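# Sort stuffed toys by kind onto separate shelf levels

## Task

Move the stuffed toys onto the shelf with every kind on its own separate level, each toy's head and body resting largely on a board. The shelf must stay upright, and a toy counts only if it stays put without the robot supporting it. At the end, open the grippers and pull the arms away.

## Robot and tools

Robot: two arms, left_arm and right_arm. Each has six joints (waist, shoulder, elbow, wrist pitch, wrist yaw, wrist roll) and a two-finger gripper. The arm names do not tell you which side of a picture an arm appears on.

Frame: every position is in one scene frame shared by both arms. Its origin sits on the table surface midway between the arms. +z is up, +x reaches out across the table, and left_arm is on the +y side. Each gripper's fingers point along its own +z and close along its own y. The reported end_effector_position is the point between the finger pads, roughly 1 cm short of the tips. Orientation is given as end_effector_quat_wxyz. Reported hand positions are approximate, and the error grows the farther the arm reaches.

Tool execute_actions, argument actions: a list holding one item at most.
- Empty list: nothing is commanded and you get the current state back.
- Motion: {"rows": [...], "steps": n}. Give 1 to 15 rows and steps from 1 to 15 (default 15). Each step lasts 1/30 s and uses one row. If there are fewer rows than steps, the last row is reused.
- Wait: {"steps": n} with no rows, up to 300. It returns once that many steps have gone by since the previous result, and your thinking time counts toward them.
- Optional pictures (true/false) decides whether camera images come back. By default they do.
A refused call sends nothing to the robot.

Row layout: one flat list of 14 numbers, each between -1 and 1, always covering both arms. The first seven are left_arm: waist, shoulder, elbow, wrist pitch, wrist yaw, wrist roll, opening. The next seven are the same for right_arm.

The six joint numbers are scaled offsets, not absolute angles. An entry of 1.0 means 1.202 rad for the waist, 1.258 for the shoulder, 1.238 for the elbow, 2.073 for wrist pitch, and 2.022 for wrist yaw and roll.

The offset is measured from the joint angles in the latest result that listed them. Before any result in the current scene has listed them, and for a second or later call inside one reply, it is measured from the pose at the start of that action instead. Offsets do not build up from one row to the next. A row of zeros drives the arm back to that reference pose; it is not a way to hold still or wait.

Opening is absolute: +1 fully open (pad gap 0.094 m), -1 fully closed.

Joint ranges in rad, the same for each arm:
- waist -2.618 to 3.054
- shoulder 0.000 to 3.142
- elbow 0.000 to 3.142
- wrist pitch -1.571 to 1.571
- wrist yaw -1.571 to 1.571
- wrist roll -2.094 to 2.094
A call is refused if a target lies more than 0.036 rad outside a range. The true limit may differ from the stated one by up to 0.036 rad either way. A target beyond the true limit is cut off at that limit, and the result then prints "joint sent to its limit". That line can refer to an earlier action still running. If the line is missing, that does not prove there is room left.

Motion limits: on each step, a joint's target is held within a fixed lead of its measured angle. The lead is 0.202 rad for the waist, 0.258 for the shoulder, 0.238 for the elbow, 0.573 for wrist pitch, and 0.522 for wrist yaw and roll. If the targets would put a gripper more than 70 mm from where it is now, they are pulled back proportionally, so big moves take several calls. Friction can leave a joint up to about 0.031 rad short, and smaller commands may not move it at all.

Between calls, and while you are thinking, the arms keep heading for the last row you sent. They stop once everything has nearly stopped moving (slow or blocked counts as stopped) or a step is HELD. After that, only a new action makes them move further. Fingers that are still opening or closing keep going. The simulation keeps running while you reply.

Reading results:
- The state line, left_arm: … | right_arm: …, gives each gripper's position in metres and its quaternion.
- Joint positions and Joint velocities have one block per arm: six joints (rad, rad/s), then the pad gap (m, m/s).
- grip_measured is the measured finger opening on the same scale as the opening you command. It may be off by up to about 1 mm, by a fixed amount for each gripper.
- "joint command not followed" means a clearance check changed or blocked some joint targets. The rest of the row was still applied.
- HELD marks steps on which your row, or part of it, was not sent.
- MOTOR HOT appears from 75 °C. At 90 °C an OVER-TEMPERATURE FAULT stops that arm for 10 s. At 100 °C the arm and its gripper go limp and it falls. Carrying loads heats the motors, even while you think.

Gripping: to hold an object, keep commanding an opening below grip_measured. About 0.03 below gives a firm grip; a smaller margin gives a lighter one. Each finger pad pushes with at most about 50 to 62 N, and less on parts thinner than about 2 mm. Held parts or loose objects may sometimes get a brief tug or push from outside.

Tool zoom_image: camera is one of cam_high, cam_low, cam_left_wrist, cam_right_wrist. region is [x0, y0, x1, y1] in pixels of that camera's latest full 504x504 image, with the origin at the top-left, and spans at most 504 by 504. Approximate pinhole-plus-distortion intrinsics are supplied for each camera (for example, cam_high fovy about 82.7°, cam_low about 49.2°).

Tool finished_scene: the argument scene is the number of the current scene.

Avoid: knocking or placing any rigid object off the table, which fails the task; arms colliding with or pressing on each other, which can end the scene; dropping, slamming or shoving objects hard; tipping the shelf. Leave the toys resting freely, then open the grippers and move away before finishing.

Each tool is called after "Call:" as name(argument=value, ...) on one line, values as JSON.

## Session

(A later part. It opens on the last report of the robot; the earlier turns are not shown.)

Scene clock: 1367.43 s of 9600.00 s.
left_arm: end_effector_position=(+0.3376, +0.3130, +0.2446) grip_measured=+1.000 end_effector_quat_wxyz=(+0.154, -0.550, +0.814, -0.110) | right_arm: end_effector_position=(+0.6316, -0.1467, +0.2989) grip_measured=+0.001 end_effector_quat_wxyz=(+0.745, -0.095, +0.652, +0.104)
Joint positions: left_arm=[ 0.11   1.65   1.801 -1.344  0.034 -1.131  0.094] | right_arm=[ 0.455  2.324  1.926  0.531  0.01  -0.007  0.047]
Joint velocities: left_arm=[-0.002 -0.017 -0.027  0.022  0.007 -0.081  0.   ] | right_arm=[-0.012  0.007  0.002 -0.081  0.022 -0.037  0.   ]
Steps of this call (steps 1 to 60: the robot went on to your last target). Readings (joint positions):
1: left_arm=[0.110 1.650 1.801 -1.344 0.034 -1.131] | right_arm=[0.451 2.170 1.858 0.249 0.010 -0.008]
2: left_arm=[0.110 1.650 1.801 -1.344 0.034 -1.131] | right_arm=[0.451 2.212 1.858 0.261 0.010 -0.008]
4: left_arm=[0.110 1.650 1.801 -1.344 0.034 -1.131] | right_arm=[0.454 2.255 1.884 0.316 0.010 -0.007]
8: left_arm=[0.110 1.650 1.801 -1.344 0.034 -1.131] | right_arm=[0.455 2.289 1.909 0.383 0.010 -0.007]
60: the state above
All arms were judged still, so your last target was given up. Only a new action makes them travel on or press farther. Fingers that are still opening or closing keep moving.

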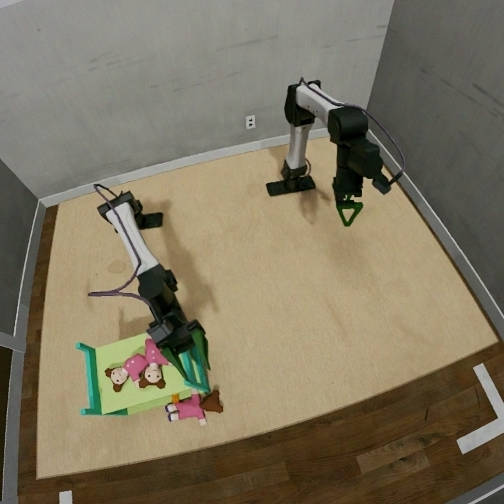

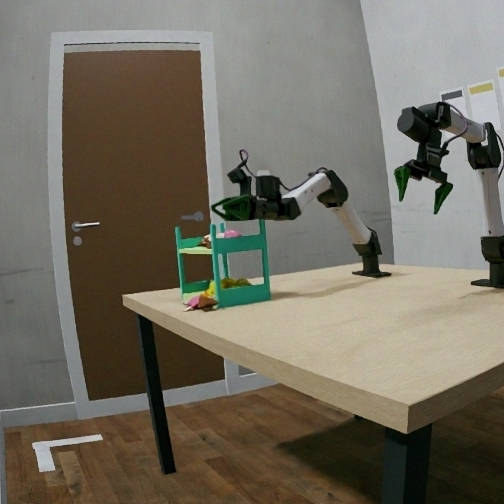

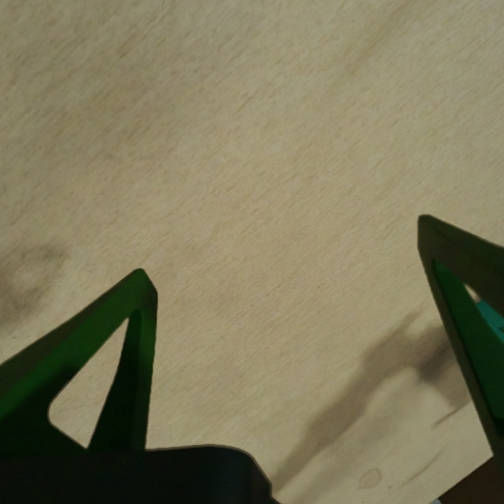

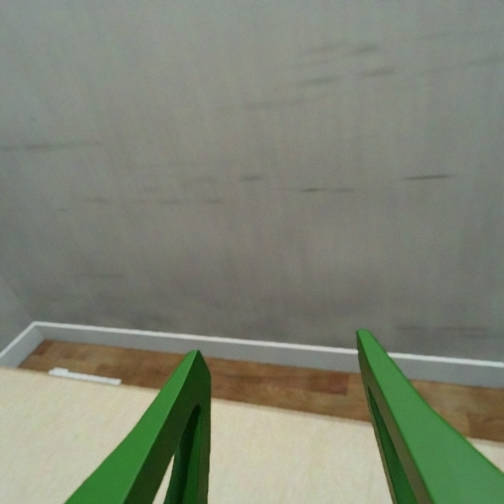

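Call:
execute_actions(actions=[{"rows":[[0,0,0,0,0,0,1,0,-0.08,0,0,0,0,-0.6],[0,0,0,0,0,0,1,0.05,-0.1,0,0,0,0,-0.6],[0,0,0,0,0,0,1,0.1,-0.1,0,0,0,0,-0.6],[0,0,0,0,0,0,1,0.14,-0.1,0,0,0,0,-0.6],[0,0,0,0,0,0,1,0.14,-0.1,0,0,0,0,-0.6],[0,0,0,0,0,0,1,0.14,-0.1,0,0,0,0,-0.6],[0,0,0,0,0,0,1,0.14,-0.1,0,0,0,0,-0.6],[0,0,0,0,0,0,1,0.14,0,0,0,0,0,-0.6],[0,0,0,0,0,0,1,0.14,0.1,0,-0.05,0,0,-0.6],[0,0,0,0,0,0,1,0.14,0.22,-0.03,-0.1,0,0,-0.6]],"steps":15}], pictures=false)

Call:
execute_actions(actions=[{"steps":40}])

Scene clock: 1383.37 s of 9600.00 s.
left_arm: end_effector_position=(+0.3376, +0.3130, +0.2446) grip_measured=+1.000 end_effector_quat_wxyz=(+0.154, -0.550, +0.814, -0.110) | right_arm: end_effector_position=(+0.5879, -0.0238, +0.2754) grip_measured=-0.598 end_effector_quat_wxyz=(+0.715, -0.161, +0.659, +0.169)
Joint positions: left_arm=[ 0.11   1.65   1.801 -1.344  0.034 -1.131  0.094] | right_arm=[ 0.642  2.352  1.93   0.502  0.009 -0.007  0.019]
Joint velocities: left_arm=[ 0.007  0.012  0.002 -0.037  0.007 -0.037  0.   ] | right_arm=[-0.007  0.75  -0.007 -0.271  0.022  0.051 -0.001]
Steps of this call (steps 1 to 90: nothing new was sent; then 12.43 s passed at rest; steps 91 to 105: all 15 steps of this action). Readings (joint positions):
91: left_arm=[0.110 1.650 1.801 -1.344 0.034 -1.131] | right_arm=[0.455 2.312 1.925 0.530 0.010 -0.007]
92: left_arm=[0.110 1.650 1.801 -1.344 0.034 -1.131] | right_arm=[0.458 2.302 1.922 0.518 0.010 -0.007]
94: left_arm=[0.110 1.650 1.801 -1.344 0.034 -1.131] | right_arm=[0.477 2.280 1.922 0.512 0.014 -0.007]
98: left_arm=[0.110 1.650 1.801 -1.344 0.034 -1.131] | right_arm=[0.572 2.241 1.923 0.520 0.015 -0.007]
105: the state above

Scene clock: 1384.70 s of 9600.00 s.
left_arm: end_effector_position=(+0.3376, +0.3130, +0.2446) grip_measured=+1.000 end_effector_quat_wxyz=(+0.154, -0.550, +0.814, -0.110) | right_arm: end_effector_position=(+0.5917, -0.0277, +0.0365) grip_measured=-0.599 end_effector_quat_wxyz=(+0.548, -0.194, +0.804, +0.127)
Joint positions: left_arm=[ 0.11   1.65   1.801 -1.344  0.034 -1.131  0.094] | right_arm=[ 0.634  2.621  1.893  0.352  0.007 -0.006  0.019]
Joint velocities: left_arm=[ 0.002  0.007 -0.002  0.051 -0.051 -0.066  0.   ] | right_arm=[-0.007 -0.027 -0.012 -0.007 -0.051 -0.022  0.001]
Steps of this call (steps 1 to 30: the robot went on to your last target; steps 31 to 40: nothing new was sent). Readings (joint positions):
1: left_arm=[0.110 1.650 1.801 -1.344 0.034 -1.131] | right_arm=[0.641 2.378 1.930 0.493 0.009 -0.007]
2: left_arm=[0.110 1.650 1.801 -1.344 0.034 -1.131] | right_arm=[0.641 2.405 1.930 0.483 0.009 -0.007]
4: left_arm=[0.110 1.650 1.801 -1.344 0.034 -1.131] | right_arm=[0.641 2.461 1.930 0.460 0.009 -0.007]
8: left_arm=[0.110 1.650 1.801 -1.344 0.034 -1.131] | right_arm=[0.640 2.564 1.919 0.400 0.009 -0.007]
40: the state above
All arms were judged still, so your last target was given up. Only a new action makes them travel on or press farther. Fingers that are still opening or closing keep moving.

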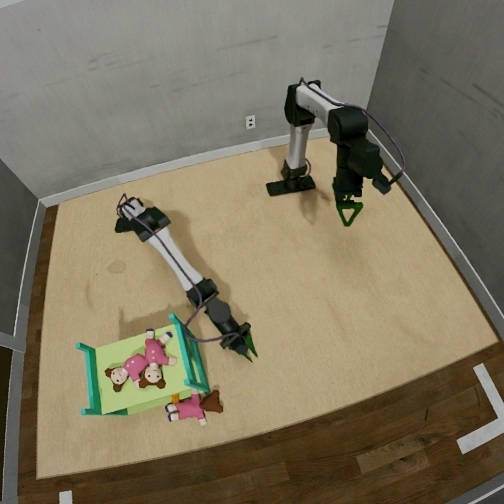

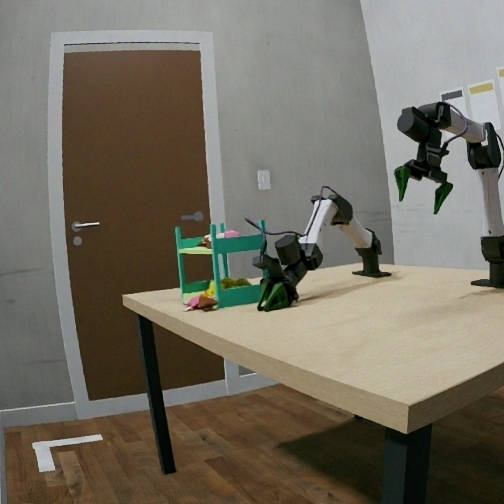

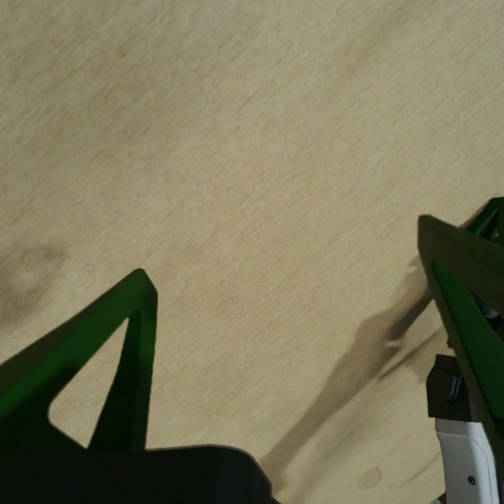

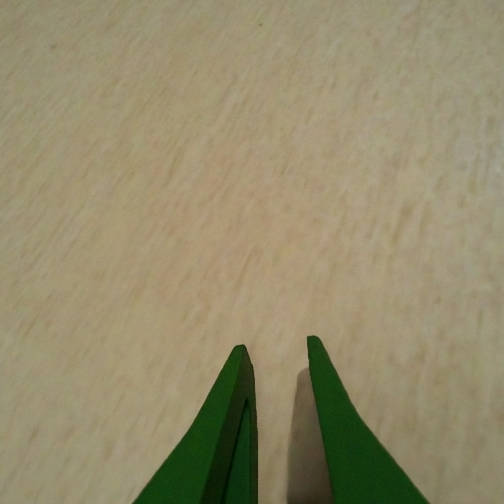

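Call:
execute_actions(actions=[{"rows":[[0,0,0,0,0,0,1,-0.02,-0.02,0,0,0,0,-1],[0,0,0,0,0,0,1,-0.04,-0.02,0,0,0,0,-1],[0,0,0,0,0,0,1,-0.06,-0.02,0,0,0,0,-1],[0,0,0,0,0,0,1,-0.08,-0.02,0,0,0,0,-1],[0,0,0,0,0,0,1,-0.1,-0.02,0,0,0,0,-1],[0,0,0,0,0,0,1,-0.12,-0.02,0,0,0,0,-1],[0,0,0,0,0,0,1,-0.14,-0.02,0,0,0,0,-1]],"steps":15}], pictures=false)

Call:
execute_actions(actions=[{"steps":15}])

Scene clock: 1410.17 s of 9600.00 s.
left_arm: end_effector_position=(+0.3376, +0.3130, +0.2446) grip_measured=+1.000 end_effector_quat_wxyz=(+0.154, -0.550, +0.814, -0.110) | right_arm: end_effector_position=(+0.6374, -0.1399, +0.0379) grip_measured=-0.985 end_effector_quat_wxyz=(+0.558, -0.123, +0.816, +0.085)
Joint positions: left_arm=[ 0.11   1.65   1.801 -1.344  0.034 -1.131  0.094] | right_arm=[ 0.458  2.62   1.893  0.355 -0.004 -0.     0.001]
Joint velocities: left_arm=[-0.007 -0.002  0.012 -0.051  0.007  0.037  0.   ] | right_arm=[ 0.007 -0.007  0.012 -0.066 -0.022 -0.051 -0.   ]
Steps of this call (steps 1 to 90: nothing new was sent; then 21.97 s passed at rest; steps 91 to 105: all 15 steps of this action). Readings (joint positions):
91: left_arm=[0.110 1.650 1.801 -1.344 0.034 -1.131] | right_arm=[0.634 2.621 1.893 0.352 0.007 -0.006]
92: left_arm=[0.110 1.650 1.801 -1.344 0.034 -1.131] | right_arm=[0.631 2.621 1.893 0.352 0.007 -0.006]
94: left_arm=[0.110 1.650 1.801 -1.344 0.034 -1.131] | right_arm=[0.615 2.621 1.893 0.352 0.004 -0.006]
98: left_arm=[0.110 1.650 1.801 -1.344 0.034 -1.131] | right_arm=[0.531 2.621 1.893 0.352 0.001 -0.006]
105: the state above

Scene clock: 1410.67 s of 9600.00 s.
left_arm: end_effector_position=(+0.3376, +0.3130, +0.2446) grip_measured=+1.000 end_effector_quat_wxyz=(+0.154, -0.550, +0.814, -0.110) | right_arm: end_effector_position=(+0.6372, -0.1393, +0.0379) grip_measured=-0.985 end_effector_quat_wxyz=(+0.558, -0.123, +0.816, +0.085)
Joint positions: left_arm=[ 0.11   1.65   1.801 -1.344  0.034 -1.131  0.094] | right_arm=[ 0.46   2.62   1.893  0.355 -0.003 -0.     0.001]
Joint velocities: left_arm=[ 0.002  0.002 -0.002  0.007 -0.066  0.037  0.   ] | right_arm=[-0.002 -0.002 -0.022  0.007 -0.022  0.037 -0.001]
Steps of this call (steps 1 to 15: the robot went on to your last target). Readings (joint positions):
1: left_arm=[0.110 1.650 1.801 -1.344 0.034 -1.131] | right_arm=[0.458 2.620 1.893 0.355 -0.003 -0.000]
2: left_arm=[0.110 1.650 1.801 -1.344 0.034 -1.131] | right_arm=[0.459 2.620 1.893 0.355 -0.003 -0.000]
4: left_arm=[0.110 1.650 1.801 -1.344 0.034 -1.131] | right_arm=[0.460 2.620 1.893 0.355 -0.003 -0.000]
8: left_arm=[0.110 1.650 1.801 -1.344 0.034 -1.131] | right_arm=[0.460 2.620 1.893 0.355 -0.003 -0.000]
15: the state above
All arms were judged still, so your last target was given up. Only a new action makes them travel on or press farther. Fingers that are still opening or closing keep moving.

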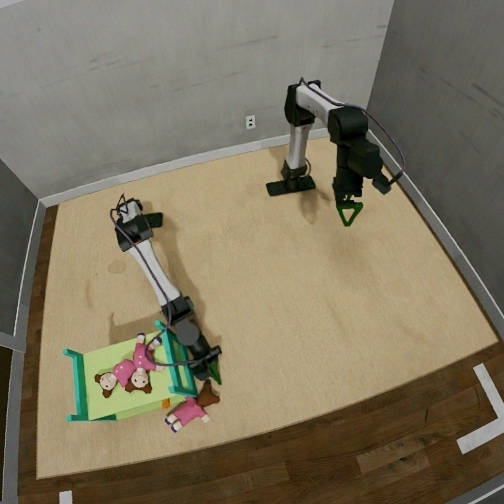

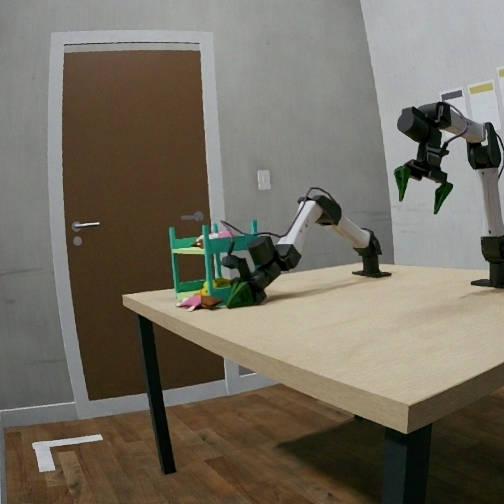

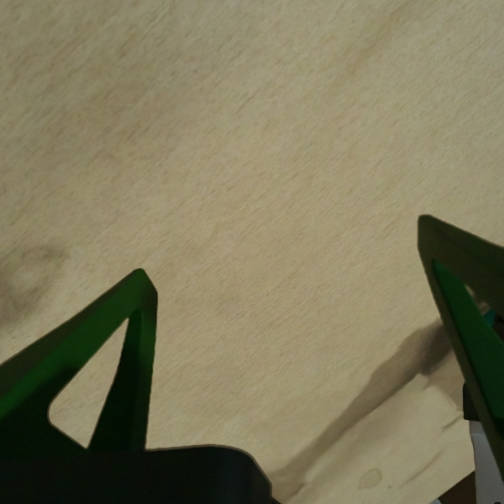

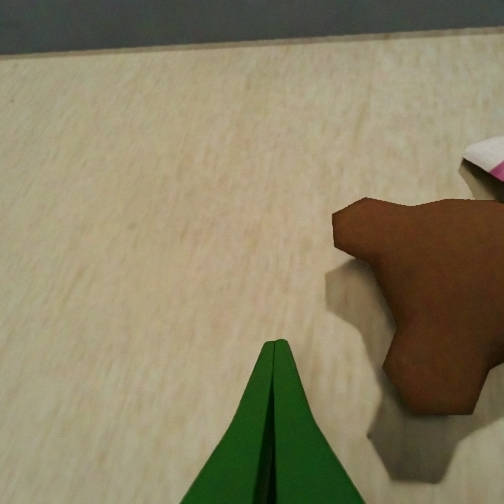

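Call:
execute_actions(actions=[{"rows":[[0,0,0,0,0,0,1,0.02,-0.05,0,0,0,0,-0.5],[0,0,0,0,0,0,1,0.02,-0.1,0,0,0,0,0],[0,0,0,0,0,0,1,0.02,-0.1,-0.04,0,0,0,0.4],[0,0,0,0,0,0,1,0,-0.1,-0.08,0,0,0,0.6],[0,0,0,0,0,0,1,-0.02,-0.1,-0.1,0,0,0,0.6],[0,0,0,0,0,0,1,-0.04,-0.08,-0.12,-0.02,0,0,0.6],[0,0,0,0,0,0,1,-0.055,-0.06,-0.12,-0.03,0,0,0.6]],"steps":15}], pictures=false)

Call:
execute_actions(actions=[{"steps":15}])

Scene clock: 1420.53 s of 9600.00 s.
left_arm: end_effector_position=(+0.3376, +0.3130, +0.2446) grip_measured=+1.000 end_effector_quat_wxyz=(+0.154, -0.550, +0.814, -0.110) | right_arm: end_effector_position=(+0.6232, -0.1699, +0.0392) grip_measured=+0.598 end_effector_quat_wxyz=(+0.536, -0.112, +0.833, +0.080)
Joint positions: left_arm=[ 0.11   1.65   1.801 -1.344  0.034 -1.131  0.094] | right_arm=[ 0.417  2.528  1.771  0.331 -0.025  0.003  0.075]
Joint velocities: left_arm=[-0.002  0.012 -0.002  0.051  0.066  0.066  0.   ] | right_arm=[-0.056 -0.002 -0.037 -0.154 -0.007 -0.037 -0.   ]
Steps of this call (steps 1 to 90: nothing new was sent; then 6.37 s passed at rest; steps 91 to 105: all 15 steps of this action). Readings (joint positions):
91: left_arm=[0.110 1.650 1.801 -1.344 0.034 -1.131] | right_arm=[0.460 2.617 1.893 0.353 -0.003 -0.000]
92: left_arm=[0.110 1.650 1.801 -1.344 0.034 -1.131] | right_arm=[0.461 2.609 1.893 0.345 -0.003 -0.000]
94: left_arm=[0.110 1.650 1.801 -1.344 0.034 -1.131] | right_arm=[0.464 2.571 1.861 0.339 -0.003 -0.000]
98: left_arm=[0.110 1.650 1.801 -1.344 0.034 -1.131] | right_arm=[0.454 2.515 1.796 0.343 -0.020 0.003]
105: the state above

Scene clock: 1421.03 s of 9600.00 s.
left_arm: end_effector_position=(+0.3376, +0.3130, +0.2446) grip_measured=+1.000 end_effector_quat_wxyz=(+0.154, -0.550, +0.814, -0.110) | right_arm: end_effector_position=(+0.6226, -0.1720, +0.0358) grip_measured=+0.598 end_effector_quat_wxyz=(+0.532, -0.112, +0.836, +0.079)
Joint positions: left_arm=[ 0.11   1.65   1.801 -1.344  0.034 -1.131  0.094] | right_arm=[ 0.414  2.53   1.77   0.324 -0.025  0.002  0.075]
Joint velocities: left_arm=[-0.012 -0.007 -0.002  0.022 -0.037  0.066  0.   ] | right_arm=[ 0.002  0.007 -0.017  0.022  0.037  0.022 -0.   ]
Steps of this call (steps 1 to 15: the robot went on to your last target). Readings (joint positions):
1: left_arm=[0.110 1.650 1.801 -1.344 0.034 -1.131] | right_arm=[0.415 2.529 1.771 0.328 -0.025 0.003]
2: left_arm=[0.110 1.650 1.801 -1.344 0.034 -1.131] | right_arm=[0.414 2.529 1.770 0.326 -0.025 0.003]
4: left_arm=[0.110 1.650 1.801 -1.344 0.034 -1.131] | right_arm=[0.414 2.530 1.770 0.324 -0.025 0.002]
8: left_arm=[0.110 1.650 1.801 -1.344 0.034 -1.131] | right_arm=[0.414 2.530 1.770 0.324 -0.025 0.002]
15: the state above
All arms were judged still, so your last target was given up. Only a new action makes them travel on or press farther. Fingers that are still opening or closing keep moving.

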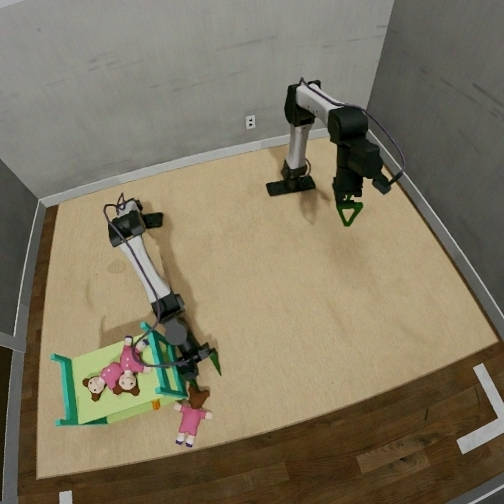

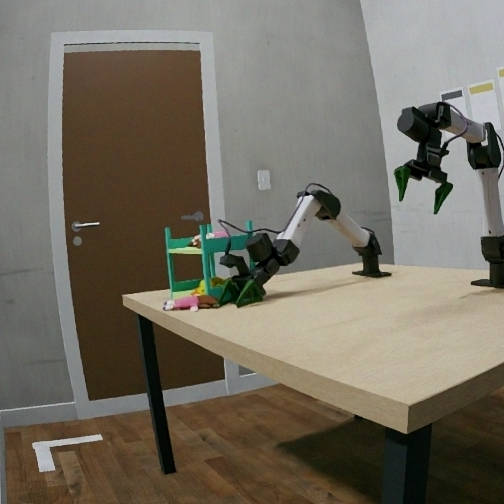

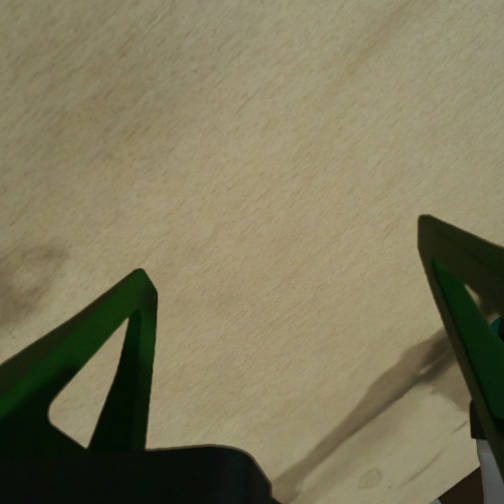

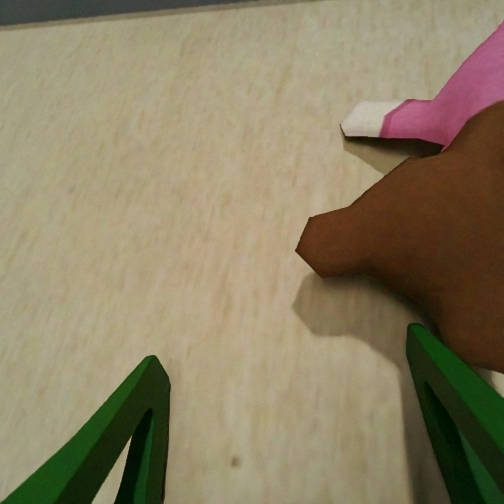

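Call:
execute_actions(actions=[{"rows":[[0,0,0,0,0,0,1,0.01,0,0.04,0,0,0,0.7],[0,0,0,0,0,0,1,0.01,0.02,0.08,0,0,0,0.7],[0,0,0,0,0,0,1,0.01,0.04,0.12,0,0,0,0.7],[0,0,0,0,0,0,1,0.01,0.07,0.15,0,0,0,0.7],[0,0,0,0,0,0,1,0.01,0.1,0.17,0,0,0,0.7]],"steps":15}], pictures=false)

Call:
execute_actions(actions=[{"steps":15}])

Scene clock: 1430.50 s of 9600.00 s.
left_arm: end_effector_position=(+0.3376, +0.3130, +0.2446) grip_measured=+1.000 end_effector_quat_wxyz=(+0.154, -0.550, +0.814, -0.110) | right_arm: end_effector_position=(+0.6515, -0.1602, +0.0373) grip_measured=+0.698 end_effector_quat_wxyz=(+0.559, -0.113, +0.817, +0.084)
Joint positions: left_arm=[ 0.11   1.65   1.801 -1.344  0.034 -1.131  0.094] | right_arm=[ 0.42   2.654  1.956  0.329 -0.027  0.001  0.08 ]
Joint velocities: left_arm=[-0.012 -0.007 -0.007 -0.007 -0.022 -0.037  0.   ] | right_arm=[-0.012  0.002 -0.007 -0.007  0.051  0.037 -0.001]
Steps of this call (steps 1 to 90: nothing new was sent; then 5.97 s passed at rest; steps 91 to 105: all 15 steps of this action). Readings (joint positions):
91: left_arm=[0.110 1.650 1.801 -1.344 0.034 -1.131] | right_arm=[0.416 2.530 1.773 0.323 -0.028 0.003]
92: left_arm=[0.110 1.650 1.801 -1.344 0.034 -1.131] | right_arm=[0.417 2.535 1.787 0.318 -0.028 0.003]
94: left_arm=[0.110 1.650 1.801 -1.344 0.034 -1.131] | right_arm=[0.419 2.568 1.855 0.313 -0.028 0.003]
98: left_arm=[0.110 1.650 1.801 -1.344 0.034 -1.131] | right_arm=[0.420 2.631 1.955 0.325 -0.028 0.003]
105: the state above

Scene clock: 1431.00 s of 9600.00 s.
left_arm: end_effector_position=(+0.3376, +0.3130, +0.2446) grip_measured=+1.000 end_effector_quat_wxyz=(+0.154, -0.550, +0.814, -0.110) | right_arm: end_effector_position=(+0.6515, -0.1602, +0.0373) grip_measured=+0.698 end_effector_quat_wxyz=(+0.559, -0.113, +0.817, +0.084)
Joint positions: left_arm=[ 0.11   1.65   1.801 -1.344  0.034 -1.131  0.094] | right_arm=[ 0.42   2.654  1.956  0.329 -0.027  0.001  0.08 ]
Joint velocities: left_arm=[-0.007 -0.017  0.002 -0.051  0.037 -0.022  0.   ] | right_arm=[ 0.002 -0.002  0.007 -0.037  0.007 -0.037  0.001]
Steps of this call (steps 1 to 15: the robot went on to your last target). Readings (joint positions):
1: left_arm=[0.110 1.650 1.801 -1.344 0.034 -1.131] | right_arm=[0.420 2.654 1.956 0.329 -0.027 0.001]
2: left_arm=[0.110 1.650 1.801 -1.344 0.034 -1.131] | right_arm=[0.420 2.654 1.956 0.329 -0.027 0.001]
4: left_arm=[0.110 1.650 1.801 -1.344 0.034 -1.131] | right_arm=[0.420 2.654 1.956 0.329 -0.027 0.001]
8: left_arm=[0.110 1.650 1.801 -1.344 0.034 -1.131] | right_arm=[0.420 2.654 1.956 0.329 -0.027 0.001]
15: the state above
All arms were judged still, so your last target was given up. Only a new action makes them travel on or press farther. Fingers that are still opening or closing keep moving.

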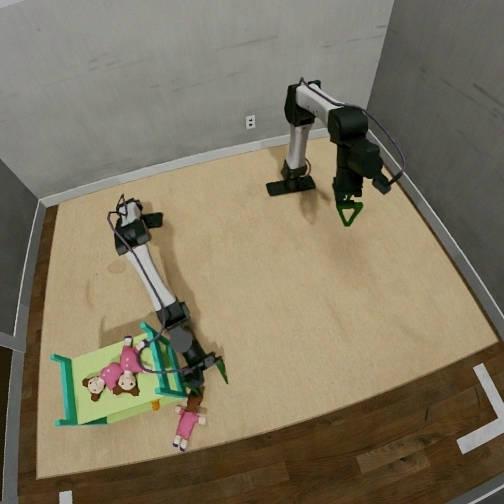

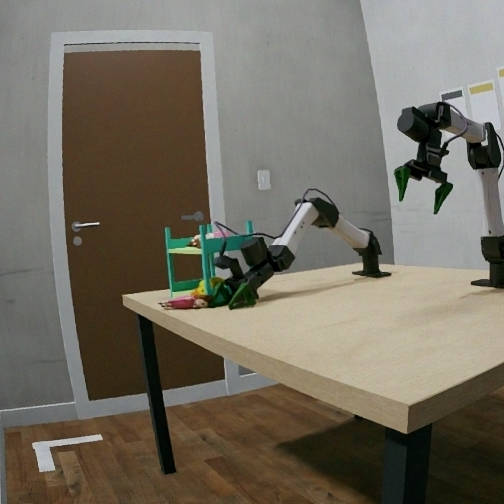

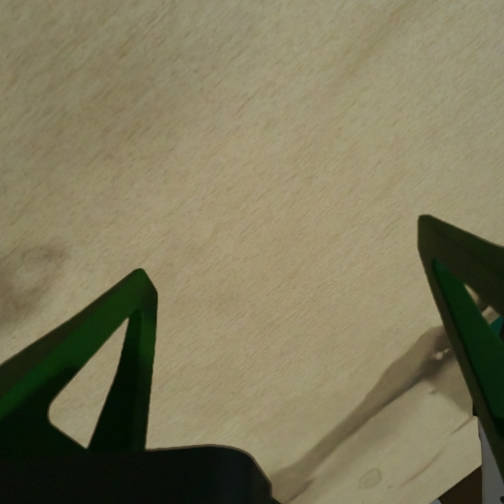

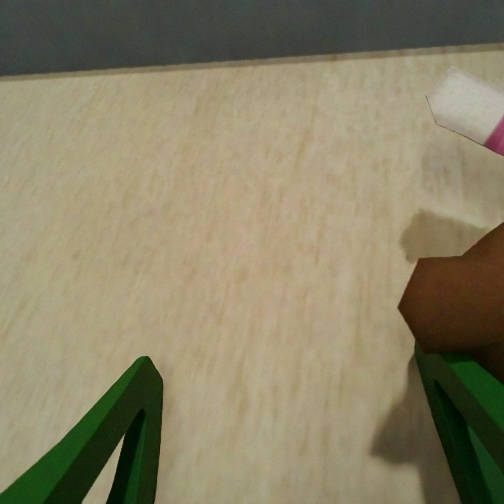

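Call:
execute_actions(actions=[{"rows":[[0,0,0,0,0,0,1,0.01,-0.04,0,0,0,0,0.7],[0,0,0,0,0,0,1,0.01,-0.08,0,0,0,0,0.7],[0,0,0,0,0,0,1,0.01,-0.1,0,0,0,0,0.7],[0,0,0,0,0,0,1,0.01,-0.1,0,0,0.04,0,0.7],[0,0,0,0,0,0,1,0.01,-0.1,0,0,0.08,0,0.8],[0,0,0,0,0,0,1,0.01,-0.1,0,0,0.13,0,0.9]],"steps":15}], pictures=false)

Call:
execute_actions(actions=[{"steps":15}])

Scene clock: 1441.80 s of 9600.00 s.
left_arm: end_effector_position=(+0.3376, +0.3130, +0.2446) grip_measured=+1.000 end_effector_quat_wxyz=(+0.154, -0.550, +0.814, -0.110) | right_arm: end_effector_position=(+0.6601, -0.1889, +0.1216) grip_measured=+0.898 end_effector_quat_wxyz=(+0.614, -0.044, +0.788, +0.008)
Joint positions: left_arm=[ 0.11   1.65   1.801 -1.344  0.034 -1.131  0.094] | right_arm=[0.431 2.531 1.956 0.322 0.194 0.007 0.089]
Joint velocities: left_arm=[0.007 0.002 0.007 0.022 0.007 0.051 0.   ] | right_arm=[ 0.002 -0.007 -0.007 -0.007  0.183 -0.022 -0.001]
Steps of this call (steps 1 to 90: nothing new was sent; then 7.30 s passed at rest; steps 91 to 105: all 15 steps of this action). Readings (joint positions):
91: left_arm=[0.110 1.650 1.801 -1.344 0.034 -1.131] | right_arm=[0.420 2.651 1.956 0.328 -0.027 0.001]
92: left_arm=[0.110 1.650 1.801 -1.344 0.034 -1.131] | right_arm=[0.420 2.645 1.956 0.322 -0.027 0.001]
94: left_arm=[0.110 1.650 1.801 -1.344 0.034 -1.131] | right_arm=[0.420 2.621 1.956 0.304 -0.019 0.001]
98: left_arm=[0.110 1.650 1.801 -1.344 0.034 -1.131] | right_arm=[0.429 2.555 1.956 0.309 0.099 0.005]
105: the state above

Scene clock: 1442.30 s of 9600.00 s.
left_arm: end_effector_position=(+0.3376, +0.3130, +0.2446) grip_measured=+1.000 end_effector_quat_wxyz=(+0.154, -0.550, +0.814, -0.110) | right_arm: end_effector_position=(+0.6603, -0.1911, +0.1217) grip_measured=+0.898 end_effector_quat_wxyz=(+0.615, -0.040, +0.788, +0.003)
Joint positions: left_arm=[ 0.11   1.65   1.801 -1.344  0.034 -1.131  0.094] | right_arm=[0.431 2.531 1.956 0.322 0.207 0.007 0.089]
Joint velocities: left_arm=[-0.007  0.012 -0.022 -0.081 -0.11   0.051  0.   ] | right_arm=[-0.007  0.002 -0.002  0.037  0.007 -0.022 -0.   ]
Steps of this call (steps 1 to 15: the robot went on to your last target). Readings (joint positions):
1: left_arm=[0.110 1.650 1.801 -1.344 0.034 -1.131] | right_arm=[0.431 2.531 1.956 0.322 0.200 0.007]
2: left_arm=[0.110 1.650 1.801 -1.344 0.034 -1.131] | right_arm=[0.431 2.531 1.956 0.322 0.205 0.007]
4: left_arm=[0.110 1.650 1.801 -1.344 0.034 -1.131] | right_arm=[0.431 2.531 1.956 0.322 0.207 0.007]
8: left_arm=[0.110 1.650 1.801 -1.344 0.034 -1.131] | right_arm=[0.431 2.531 1.956 0.322 0.207 0.007]
15: the state above

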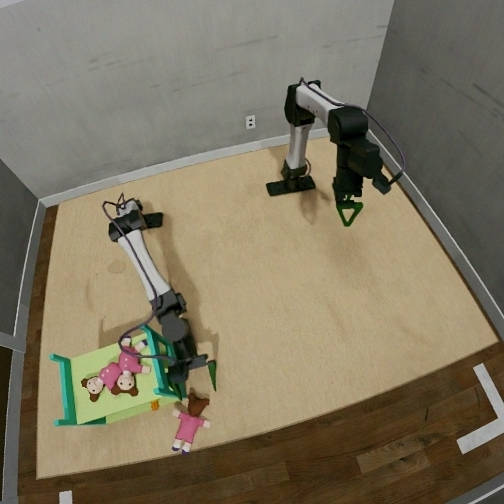

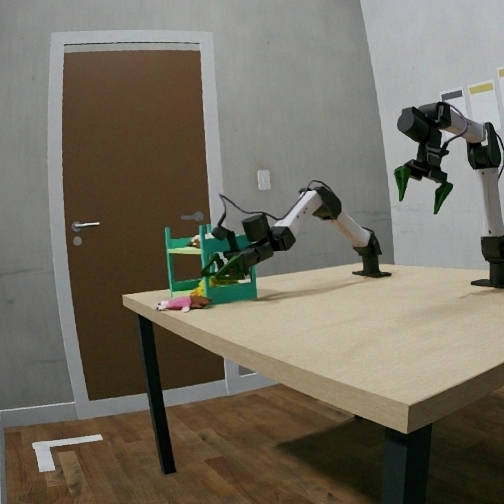

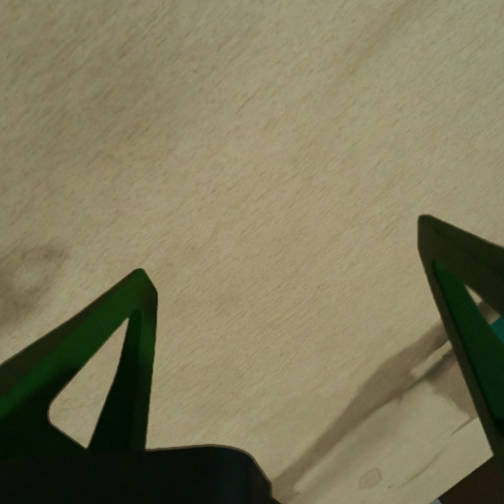

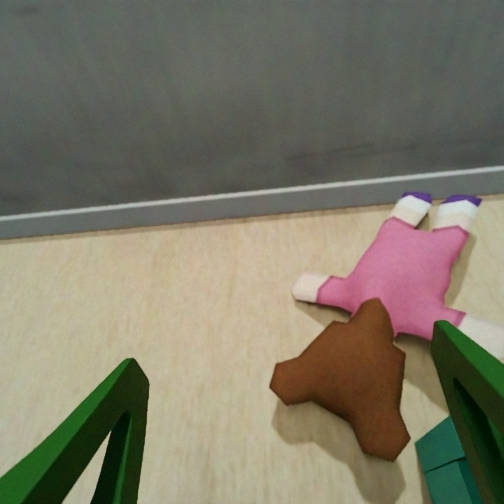

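Call:
execute_actions(actions=[{"rows":[[0,0,0,0,0,0,1,0,0.03,0.08,0,-0.02,0,1],[0,0,0,0,0,0,1,0,0.08,0.16,0,-0.02,0,1],[0,0,0,0,0,0,1,0,0.13,0.24,-0.02,-0.02,0,1],[0,0,0,0,0,0,1,0,0.18,0.3,-0.03,-0.02,0,1],[0,0,0,0,0,0,1,0,0.23,0.36,-0.045,-0.02,0,1],[0,0,0,0,0,0,1,0,0.27,0.36,-0.045,-0.02,0,1]],"steps":15}], pictures=false)

Call:
execute_actions(actions=[{"steps":25}])

Scene clock: 1454.40 s of 9600.00 s.
left_arm: end_effector_position=(+0.3376, +0.3130, +0.2446) grip_measured=+1.000 end_effector_quat_wxyz=(+0.154, -0.550, +0.814, -0.110) | right_arm: end_effector_position=(+0.7026, -0.1721, +0.0597) grip_measured=+1.000 end_effector_quat_wxyz=(+0.618, -0.051, +0.784, +0.016)
Joint positions: left_arm=[ 0.11   1.65   1.801 -1.344  0.034 -1.131  0.094] | right_arm=[0.433 2.878 2.378 0.258 0.175 0.004 0.094]
Joint velocities: left_arm=[ 0.002 -0.007 -0.017  0.037  0.051 -0.007  0.   ] | right_arm=[-0.002  0.017  0.105 -0.022 -0.007 -0.037  0.   ]
Steps of this call (steps 1 to 15: the robot went on to your last target; steps 16 to 90: nothing new was sent; then 8.60 s passed at rest; steps 91 to 105: all 15 steps of this action). Readings (joint positions):
91: left_arm=[0.110 1.650 1.801 -1.344 0.034 -1.131] | right_arm=[0.431 2.536 1.967 0.318 0.201 0.007]
92: left_arm=[0.110 1.650 1.801 -1.344 0.034 -1.131] | right_arm=[0.431 2.558 2.009 0.309 0.196 0.009]
94: left_arm=[0.110 1.650 1.801 -1.344 0.034 -1.131] | right_arm=[0.430 2.649 2.157 0.289 0.192 0.014]
98: left_arm=[0.110 1.650 1.801 -1.344 0.034 -1.131] | right_arm=[0.431 2.817 2.371 0.282 0.182 0.014]
105: the state above

Scene clock: 1455.23 s of 9600.00 s.
left_arm: end_effector_position=(+0.3376, +0.3130, +0.2446) grip_measured=+1.000 end_effector_quat_wxyz=(+0.154, -0.550, +0.814, -0.110) | right_arm: end_effector_position=(+0.7033, -0.1719, +0.0624) grip_measured=+1.000 end_effector_quat_wxyz=(+0.620, -0.050, +0.782, +0.017)
Joint positions: left_arm=[ 0.11   1.65   1.801 -1.344  0.034 -1.131  0.094] | right_arm=[0.433 2.878 2.384 0.258 0.175 0.004 0.094]
Joint velocities: left_arm=[ 0.007  0.002 -0.027 -0.007 -0.022  0.095  0.   ] | right_arm=[-0.007  0.002  0.012  0.007  0.022 -0.037  0.   ]
Steps of this call (steps 1 to 15: the robot went on to your last target; steps 16 to 25: nothing new was sent). Readings (joint positions):
1: left_arm=[0.110 1.650 1.801 -1.344 0.034 -1.131] | right_arm=[0.433 2.878 2.381 0.258 0.175 0.004]
2: left_arm=[0.110 1.650 1.801 -1.344 0.034 -1.131] | right_arm=[0.433 2.878 2.382 0.258 0.175 0.004]
4: left_arm=[0.110 1.650 1.801 -1.344 0.034 -1.131] | right_arm=[0.433 2.878 2.383 0.258 0.175 0.004]
8: left_arm=[0.110 1.650 1.801 -1.344 0.034 -1.131] | right_arm=[0.433 2.878 2.384 0.258 0.175 0.004]
25: the state above
All arms were judged still, so your last target was given up. Only a new action makes them travel on or press farther. Fingers that are still opening or closing keep moving.

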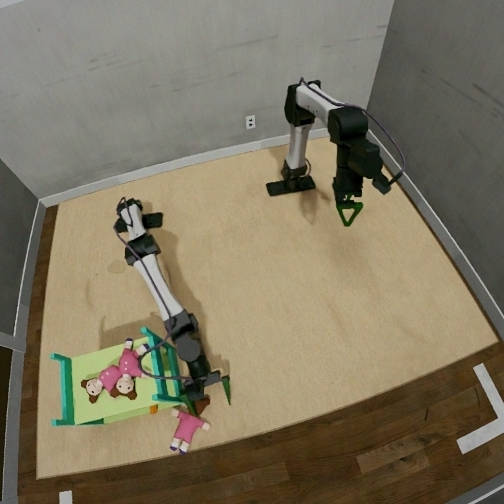

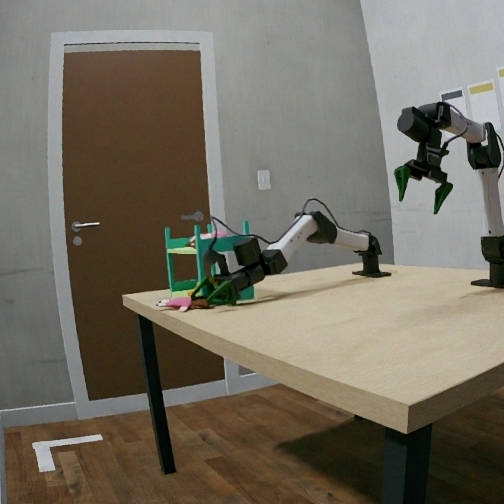

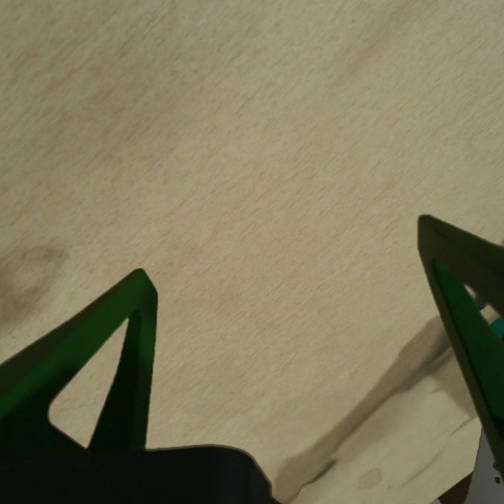

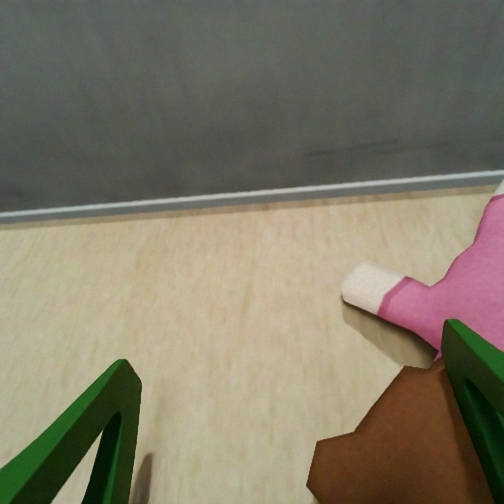

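Head is below the fingers, right finger beyond it. Pitch down and close.

Call:
execute_actions(actions=[{"rows":[[0,0,0,0,0,0,1,0,0,0,-0.03,0,0,1],[0,0,0,0,0,0,1,0,0,0,-0.06,0,0,1],[0,0,0,0,0,0,1,0,0,0,-0.09,0,0,1],[0,0,0,0,0,0,1,0,0,0,-0.09,0,0,1],[0,0,0,0,0,0,1,0,0,0,-0.09,0,0,1],[0,0,0,0,0,0,1,0,0,0,-0.09,0,0,1],[0,0,0,0,0,0,1,0,0,0,-0.09,0,0,1],[0,0,0,0,0,0,1,0,0,0,-0.09,0,0,0.5],[0,0,0,0,0,0,1,0,0,0,-0.09,0,0,0],[0,0,0,0,0,0,1,0,0,0,-0.09,0,0,-0.5],[0,0,0,0,0,0,1,0,0,0,-0.09,0,0,-0.9]],"steps":15}], pictures=false)

Call:
execute_actions(actions=[{"steps":25}])

Scene clock: 1464.60 s of 9600.00 s.
left_arm: end_effector_position=(+0.3376, +0.3130, +0.2446) grip_measured=+1.000 end_effector_quat_wxyz=(+0.154, -0.550, +0.814, -0.110) | right_arm: end_effector_position=(+0.6996, -0.1828, +0.0482) grip_measured=-0.880 end_effector_quat_wxyz=(+0.589, -0.050, +0.806, -0.004)
Joint positions: left_arm=[ 0.11   1.65   1.801 -1.344  0.034 -1.131  0.094] | right_arm=[ 0.425  2.868  2.384  0.167  0.197 -0.004  0.006]
Joint velocities: left_arm=[-0.002 -0.002 -0.007 -0.022  0.007 -0.022  0.   ] | right_arm=[-0.012  0.012 -0.022 -0.007  0.051  0.037 -0.034]
Steps of this call (steps 1 to 90: nothing new was sent; then 5.87 s passed at rest; steps 91 to 105: all 15 steps of this action). Readings (joint positions):
91: left_arm=[0.110 1.650 1.801 -1.344 0.034 -1.131] | right_arm=[0.433 2.878 2.384 0.257 0.175 0.004]
92: left_arm=[0.110 1.650 1.801 -1.344 0.034 -1.131] | right_arm=[0.433 2.878 2.384 0.250 0.175 0.004]
94: left_arm=[0.110 1.650 1.801 -1.344 0.034 -1.131] | right_arm=[0.433 2.875 2.384 0.219 0.176 0.001]
98: left_arm=[0.110 1.650 1.801 -1.344 0.034 -1.131] | right_arm=[0.433 2.869 2.384 0.184 0.183 -0.004]
105: the state above

Scene clock: 1465.43 s of 9600.00 s.
left_arm: end_effector_position=(+0.3376, +0.3130, +0.2446) grip_measured=+1.000 end_effector_quat_wxyz=(+0.154, -0.550, +0.814, -0.110) | right_arm: end_effector_position=(+0.6994, -0.1825, +0.0479) grip_measured=-0.897 end_effector_quat_wxyz=(+0.588, -0.051, +0.807, -0.004)
Joint positions: left_arm=[ 0.11   1.65   1.801 -1.344  0.034 -1.131  0.094] | right_arm=[ 0.426  2.868  2.384  0.165  0.197 -0.004  0.005]
Joint velocities: left_arm=[-0.007 -0.022  0.017 -0.037 -0.007  0.066  0.   ] | right_arm=[ 0.007 -0.002 -0.012 -0.007 -0.022 -0.007  0.   ]
Steps of this call (steps 1 to 15: the robot went on to your last target; steps 16 to 25: nothing new was sent). Readings (joint positions):
1: left_arm=[0.110 1.650 1.801 -1.344 0.034 -1.131] | right_arm=[0.425 2.868 2.384 0.166 0.197 -0.004]
2: left_arm=[0.110 1.650 1.801 -1.344 0.034 -1.131] | right_arm=[0.425 2.868 2.384 0.165 0.197 -0.004]
4: left_arm=[0.110 1.650 1.801 -1.344 0.034 -1.131] | right_arm=[0.426 2.868 2.384 0.165 0.197 -0.004]
8: left_arm=[0.110 1.650 1.801 -1.344 0.034 -1.131] | right_arm=[0.426 2.868 2.384 0.165 0.197 -0.004]
25: the state above
All arms were judged still, so your last target was given up. Only a new action makes them travel on or press farther. Fingers that are still opening or closing keep moving.

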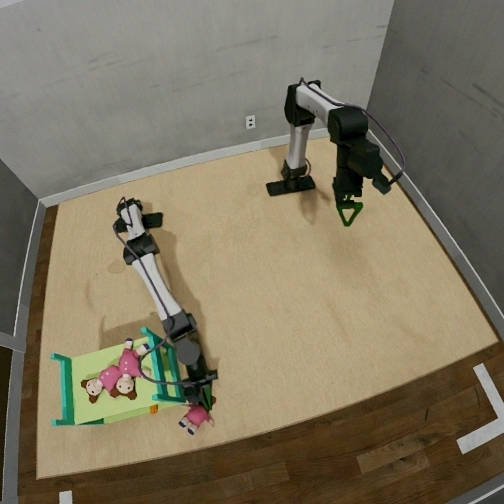

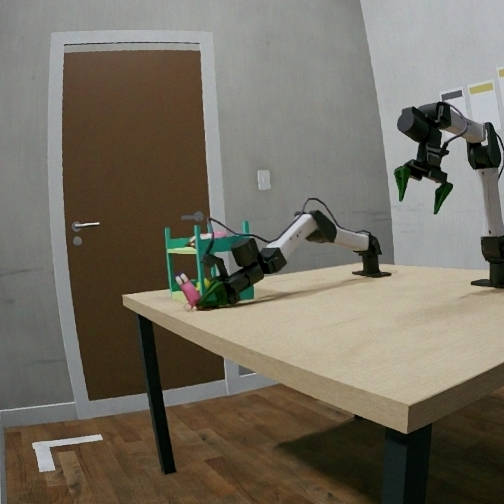

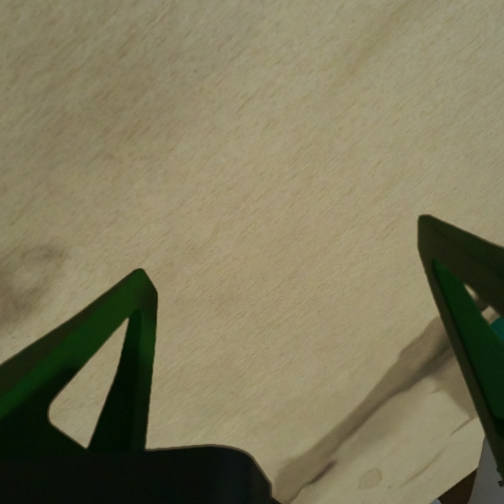

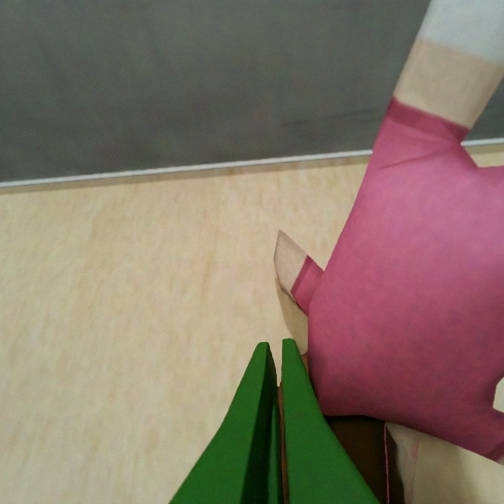

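Call:
execute_actions(actions=[{"rows":[[0,0,0,0,0,0,1,0.02,-0.02,0,0,0,0,-0.94],[0,0,0,0,0,0,1,0.05,-0.03,0,0,0,0,-0.94],[0,0,0,0,0,0,1,0.08,-0.04,0,0,0,0,-0.94],[0,0,0,0,0,0,1,0.11,-0.05,-0.02,0,0,0,-0.94],[0,0,0,0,0,0,1,0.14,-0.07,-0.05,0,0,0,-0.94],[0,0,0,0,0,0,1,0.17,-0.1,-0.1,0,0,0,-0.94],[0,0,0,0,0,0,1,0.2,-0.13,-0.15,0,0,0,-0.94],[0,0,0,0,0,0,1,0.23,-0.17,-0.22,0,0,0,-0.94],[0,0,0,0,0,0,1,0.25,-0.2,-0.3,0,-0.1,0,-0.94]],"steps":15}], pictures=false)

Call:
execute_actions(actions=[{"steps":25}])

Scene clock: 1474.47 s of 9600.00 s.
left_arm: end_effector_position=(+0.3376, +0.3130, +0.2446) grip_measured=+1.000 end_effector_quat_wxyz=(+0.154, -0.550, +0.814, -0.110) | right_arm: end_effector_position=(+0.5808, +0.0192, +0.0531) grip_measured=-0.936 end_effector_quat_wxyz=(+0.534, -0.210, +0.811, +0.116)
Joint positions: left_arm=[ 0.11   1.65   1.801 -1.344  0.034 -1.131  0.094] | right_arm=[ 0.717  2.646  2.056  0.174  0.079 -0.004  0.003]
Joint velocities: left_arm=[-0.002  0.002  0.007 -0.037 -0.007  0.007  0.   ] | right_arm=[ 0.623 -0.31  -0.418  0.051 -0.579  0.066  0.   ]
Steps of this call (steps 1 to 90: nothing new was sent; then 5.53 s passed at rest; steps 91 to 105: all 15 steps of this action). Readings (joint positions):
91: left_arm=[0.110 1.650 1.801 -1.344 0.034 -1.131] | right_arm=[0.426 2.866 2.384 0.169 0.197 -0.004]
92: left_arm=[0.110 1.650 1.801 -1.344 0.034 -1.131] | right_arm=[0.429 2.864 2.384 0.170 0.200 -0.004]
94: left_arm=[0.110 1.650 1.801 -1.344 0.034 -1.131] | right_arm=[0.445 2.856 2.384 0.169 0.205 -0.004]
98: left_arm=[0.110 1.650 1.801 -1.344 0.034 -1.131] | right_arm=[0.529 2.801 2.310 0.171 0.207 -0.004]
105: the state above

Scene clock: 1475.30 s of 9600.00 s.
left_arm: end_effector_position=(+0.3376, +0.3130, +0.2446) grip_measured=+1.000 end_effector_quat_wxyz=(+0.154, -0.550, +0.814, -0.110) | right_arm: end_effector_position=(+0.5642, +0.0435, +0.0566) grip_measured=-0.937 end_effector_quat_wxyz=(+0.525, -0.240, +0.801, +0.155)
Joint positions: left_arm=[ 0.11   1.65   1.801 -1.344  0.034 -1.131  0.094] | right_arm=[ 0.739  2.632  2.038  0.182 -0.002 -0.004  0.003]
Joint velocities: left_arm=[-0.002 -0.002  0.007  0.022  0.051  0.007  0.   ] | right_arm=[-0.002 -0.002 -0.012  0.022 -0.007 -0.022  0.   ]
Steps of this call (steps 1 to 25: the robot went on to your last target). Readings (joint positions):
1: left_arm=[0.110 1.650 1.801 -1.344 0.034 -1.131] | right_arm=[0.736 2.639 2.046 0.174 0.062 -0.004]
2: left_arm=[0.110 1.650 1.801 -1.344 0.034 -1.131] | right_arm=[0.749 2.636 2.042 0.174 0.047 -0.004]
4: left_arm=[0.110 1.650 1.801 -1.344 0.034 -1.131] | right_arm=[0.759 2.635 2.039 0.174 0.027 -0.004]
8: left_arm=[0.110 1.650 1.801 -1.344 0.034 -1.131] | right_arm=[0.747 2.635 2.038 0.177 0.006 -0.004]
25: the state above

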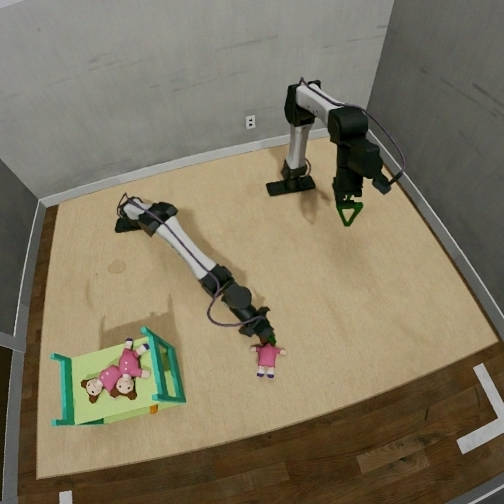

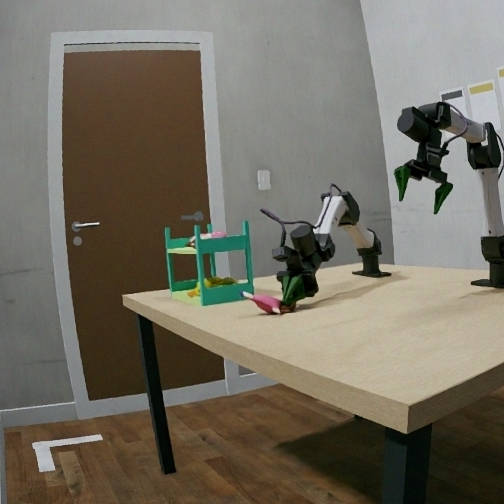

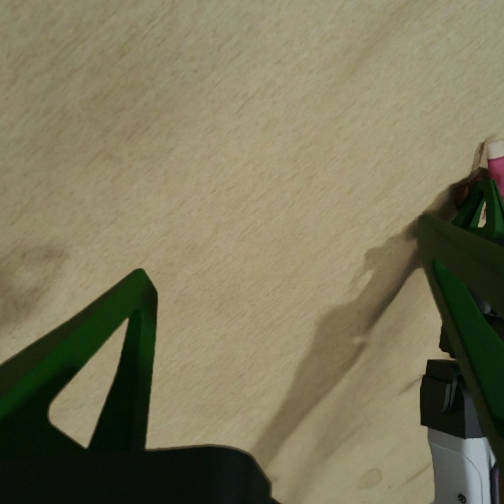

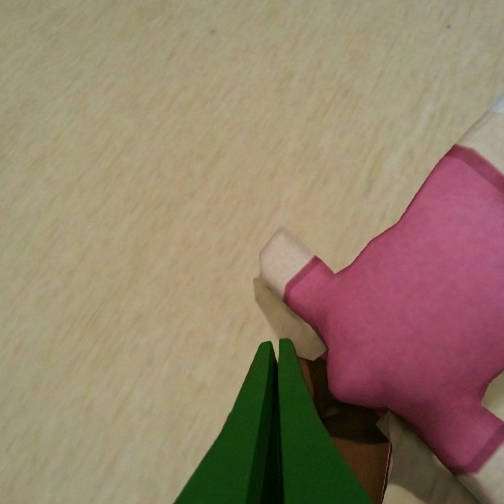

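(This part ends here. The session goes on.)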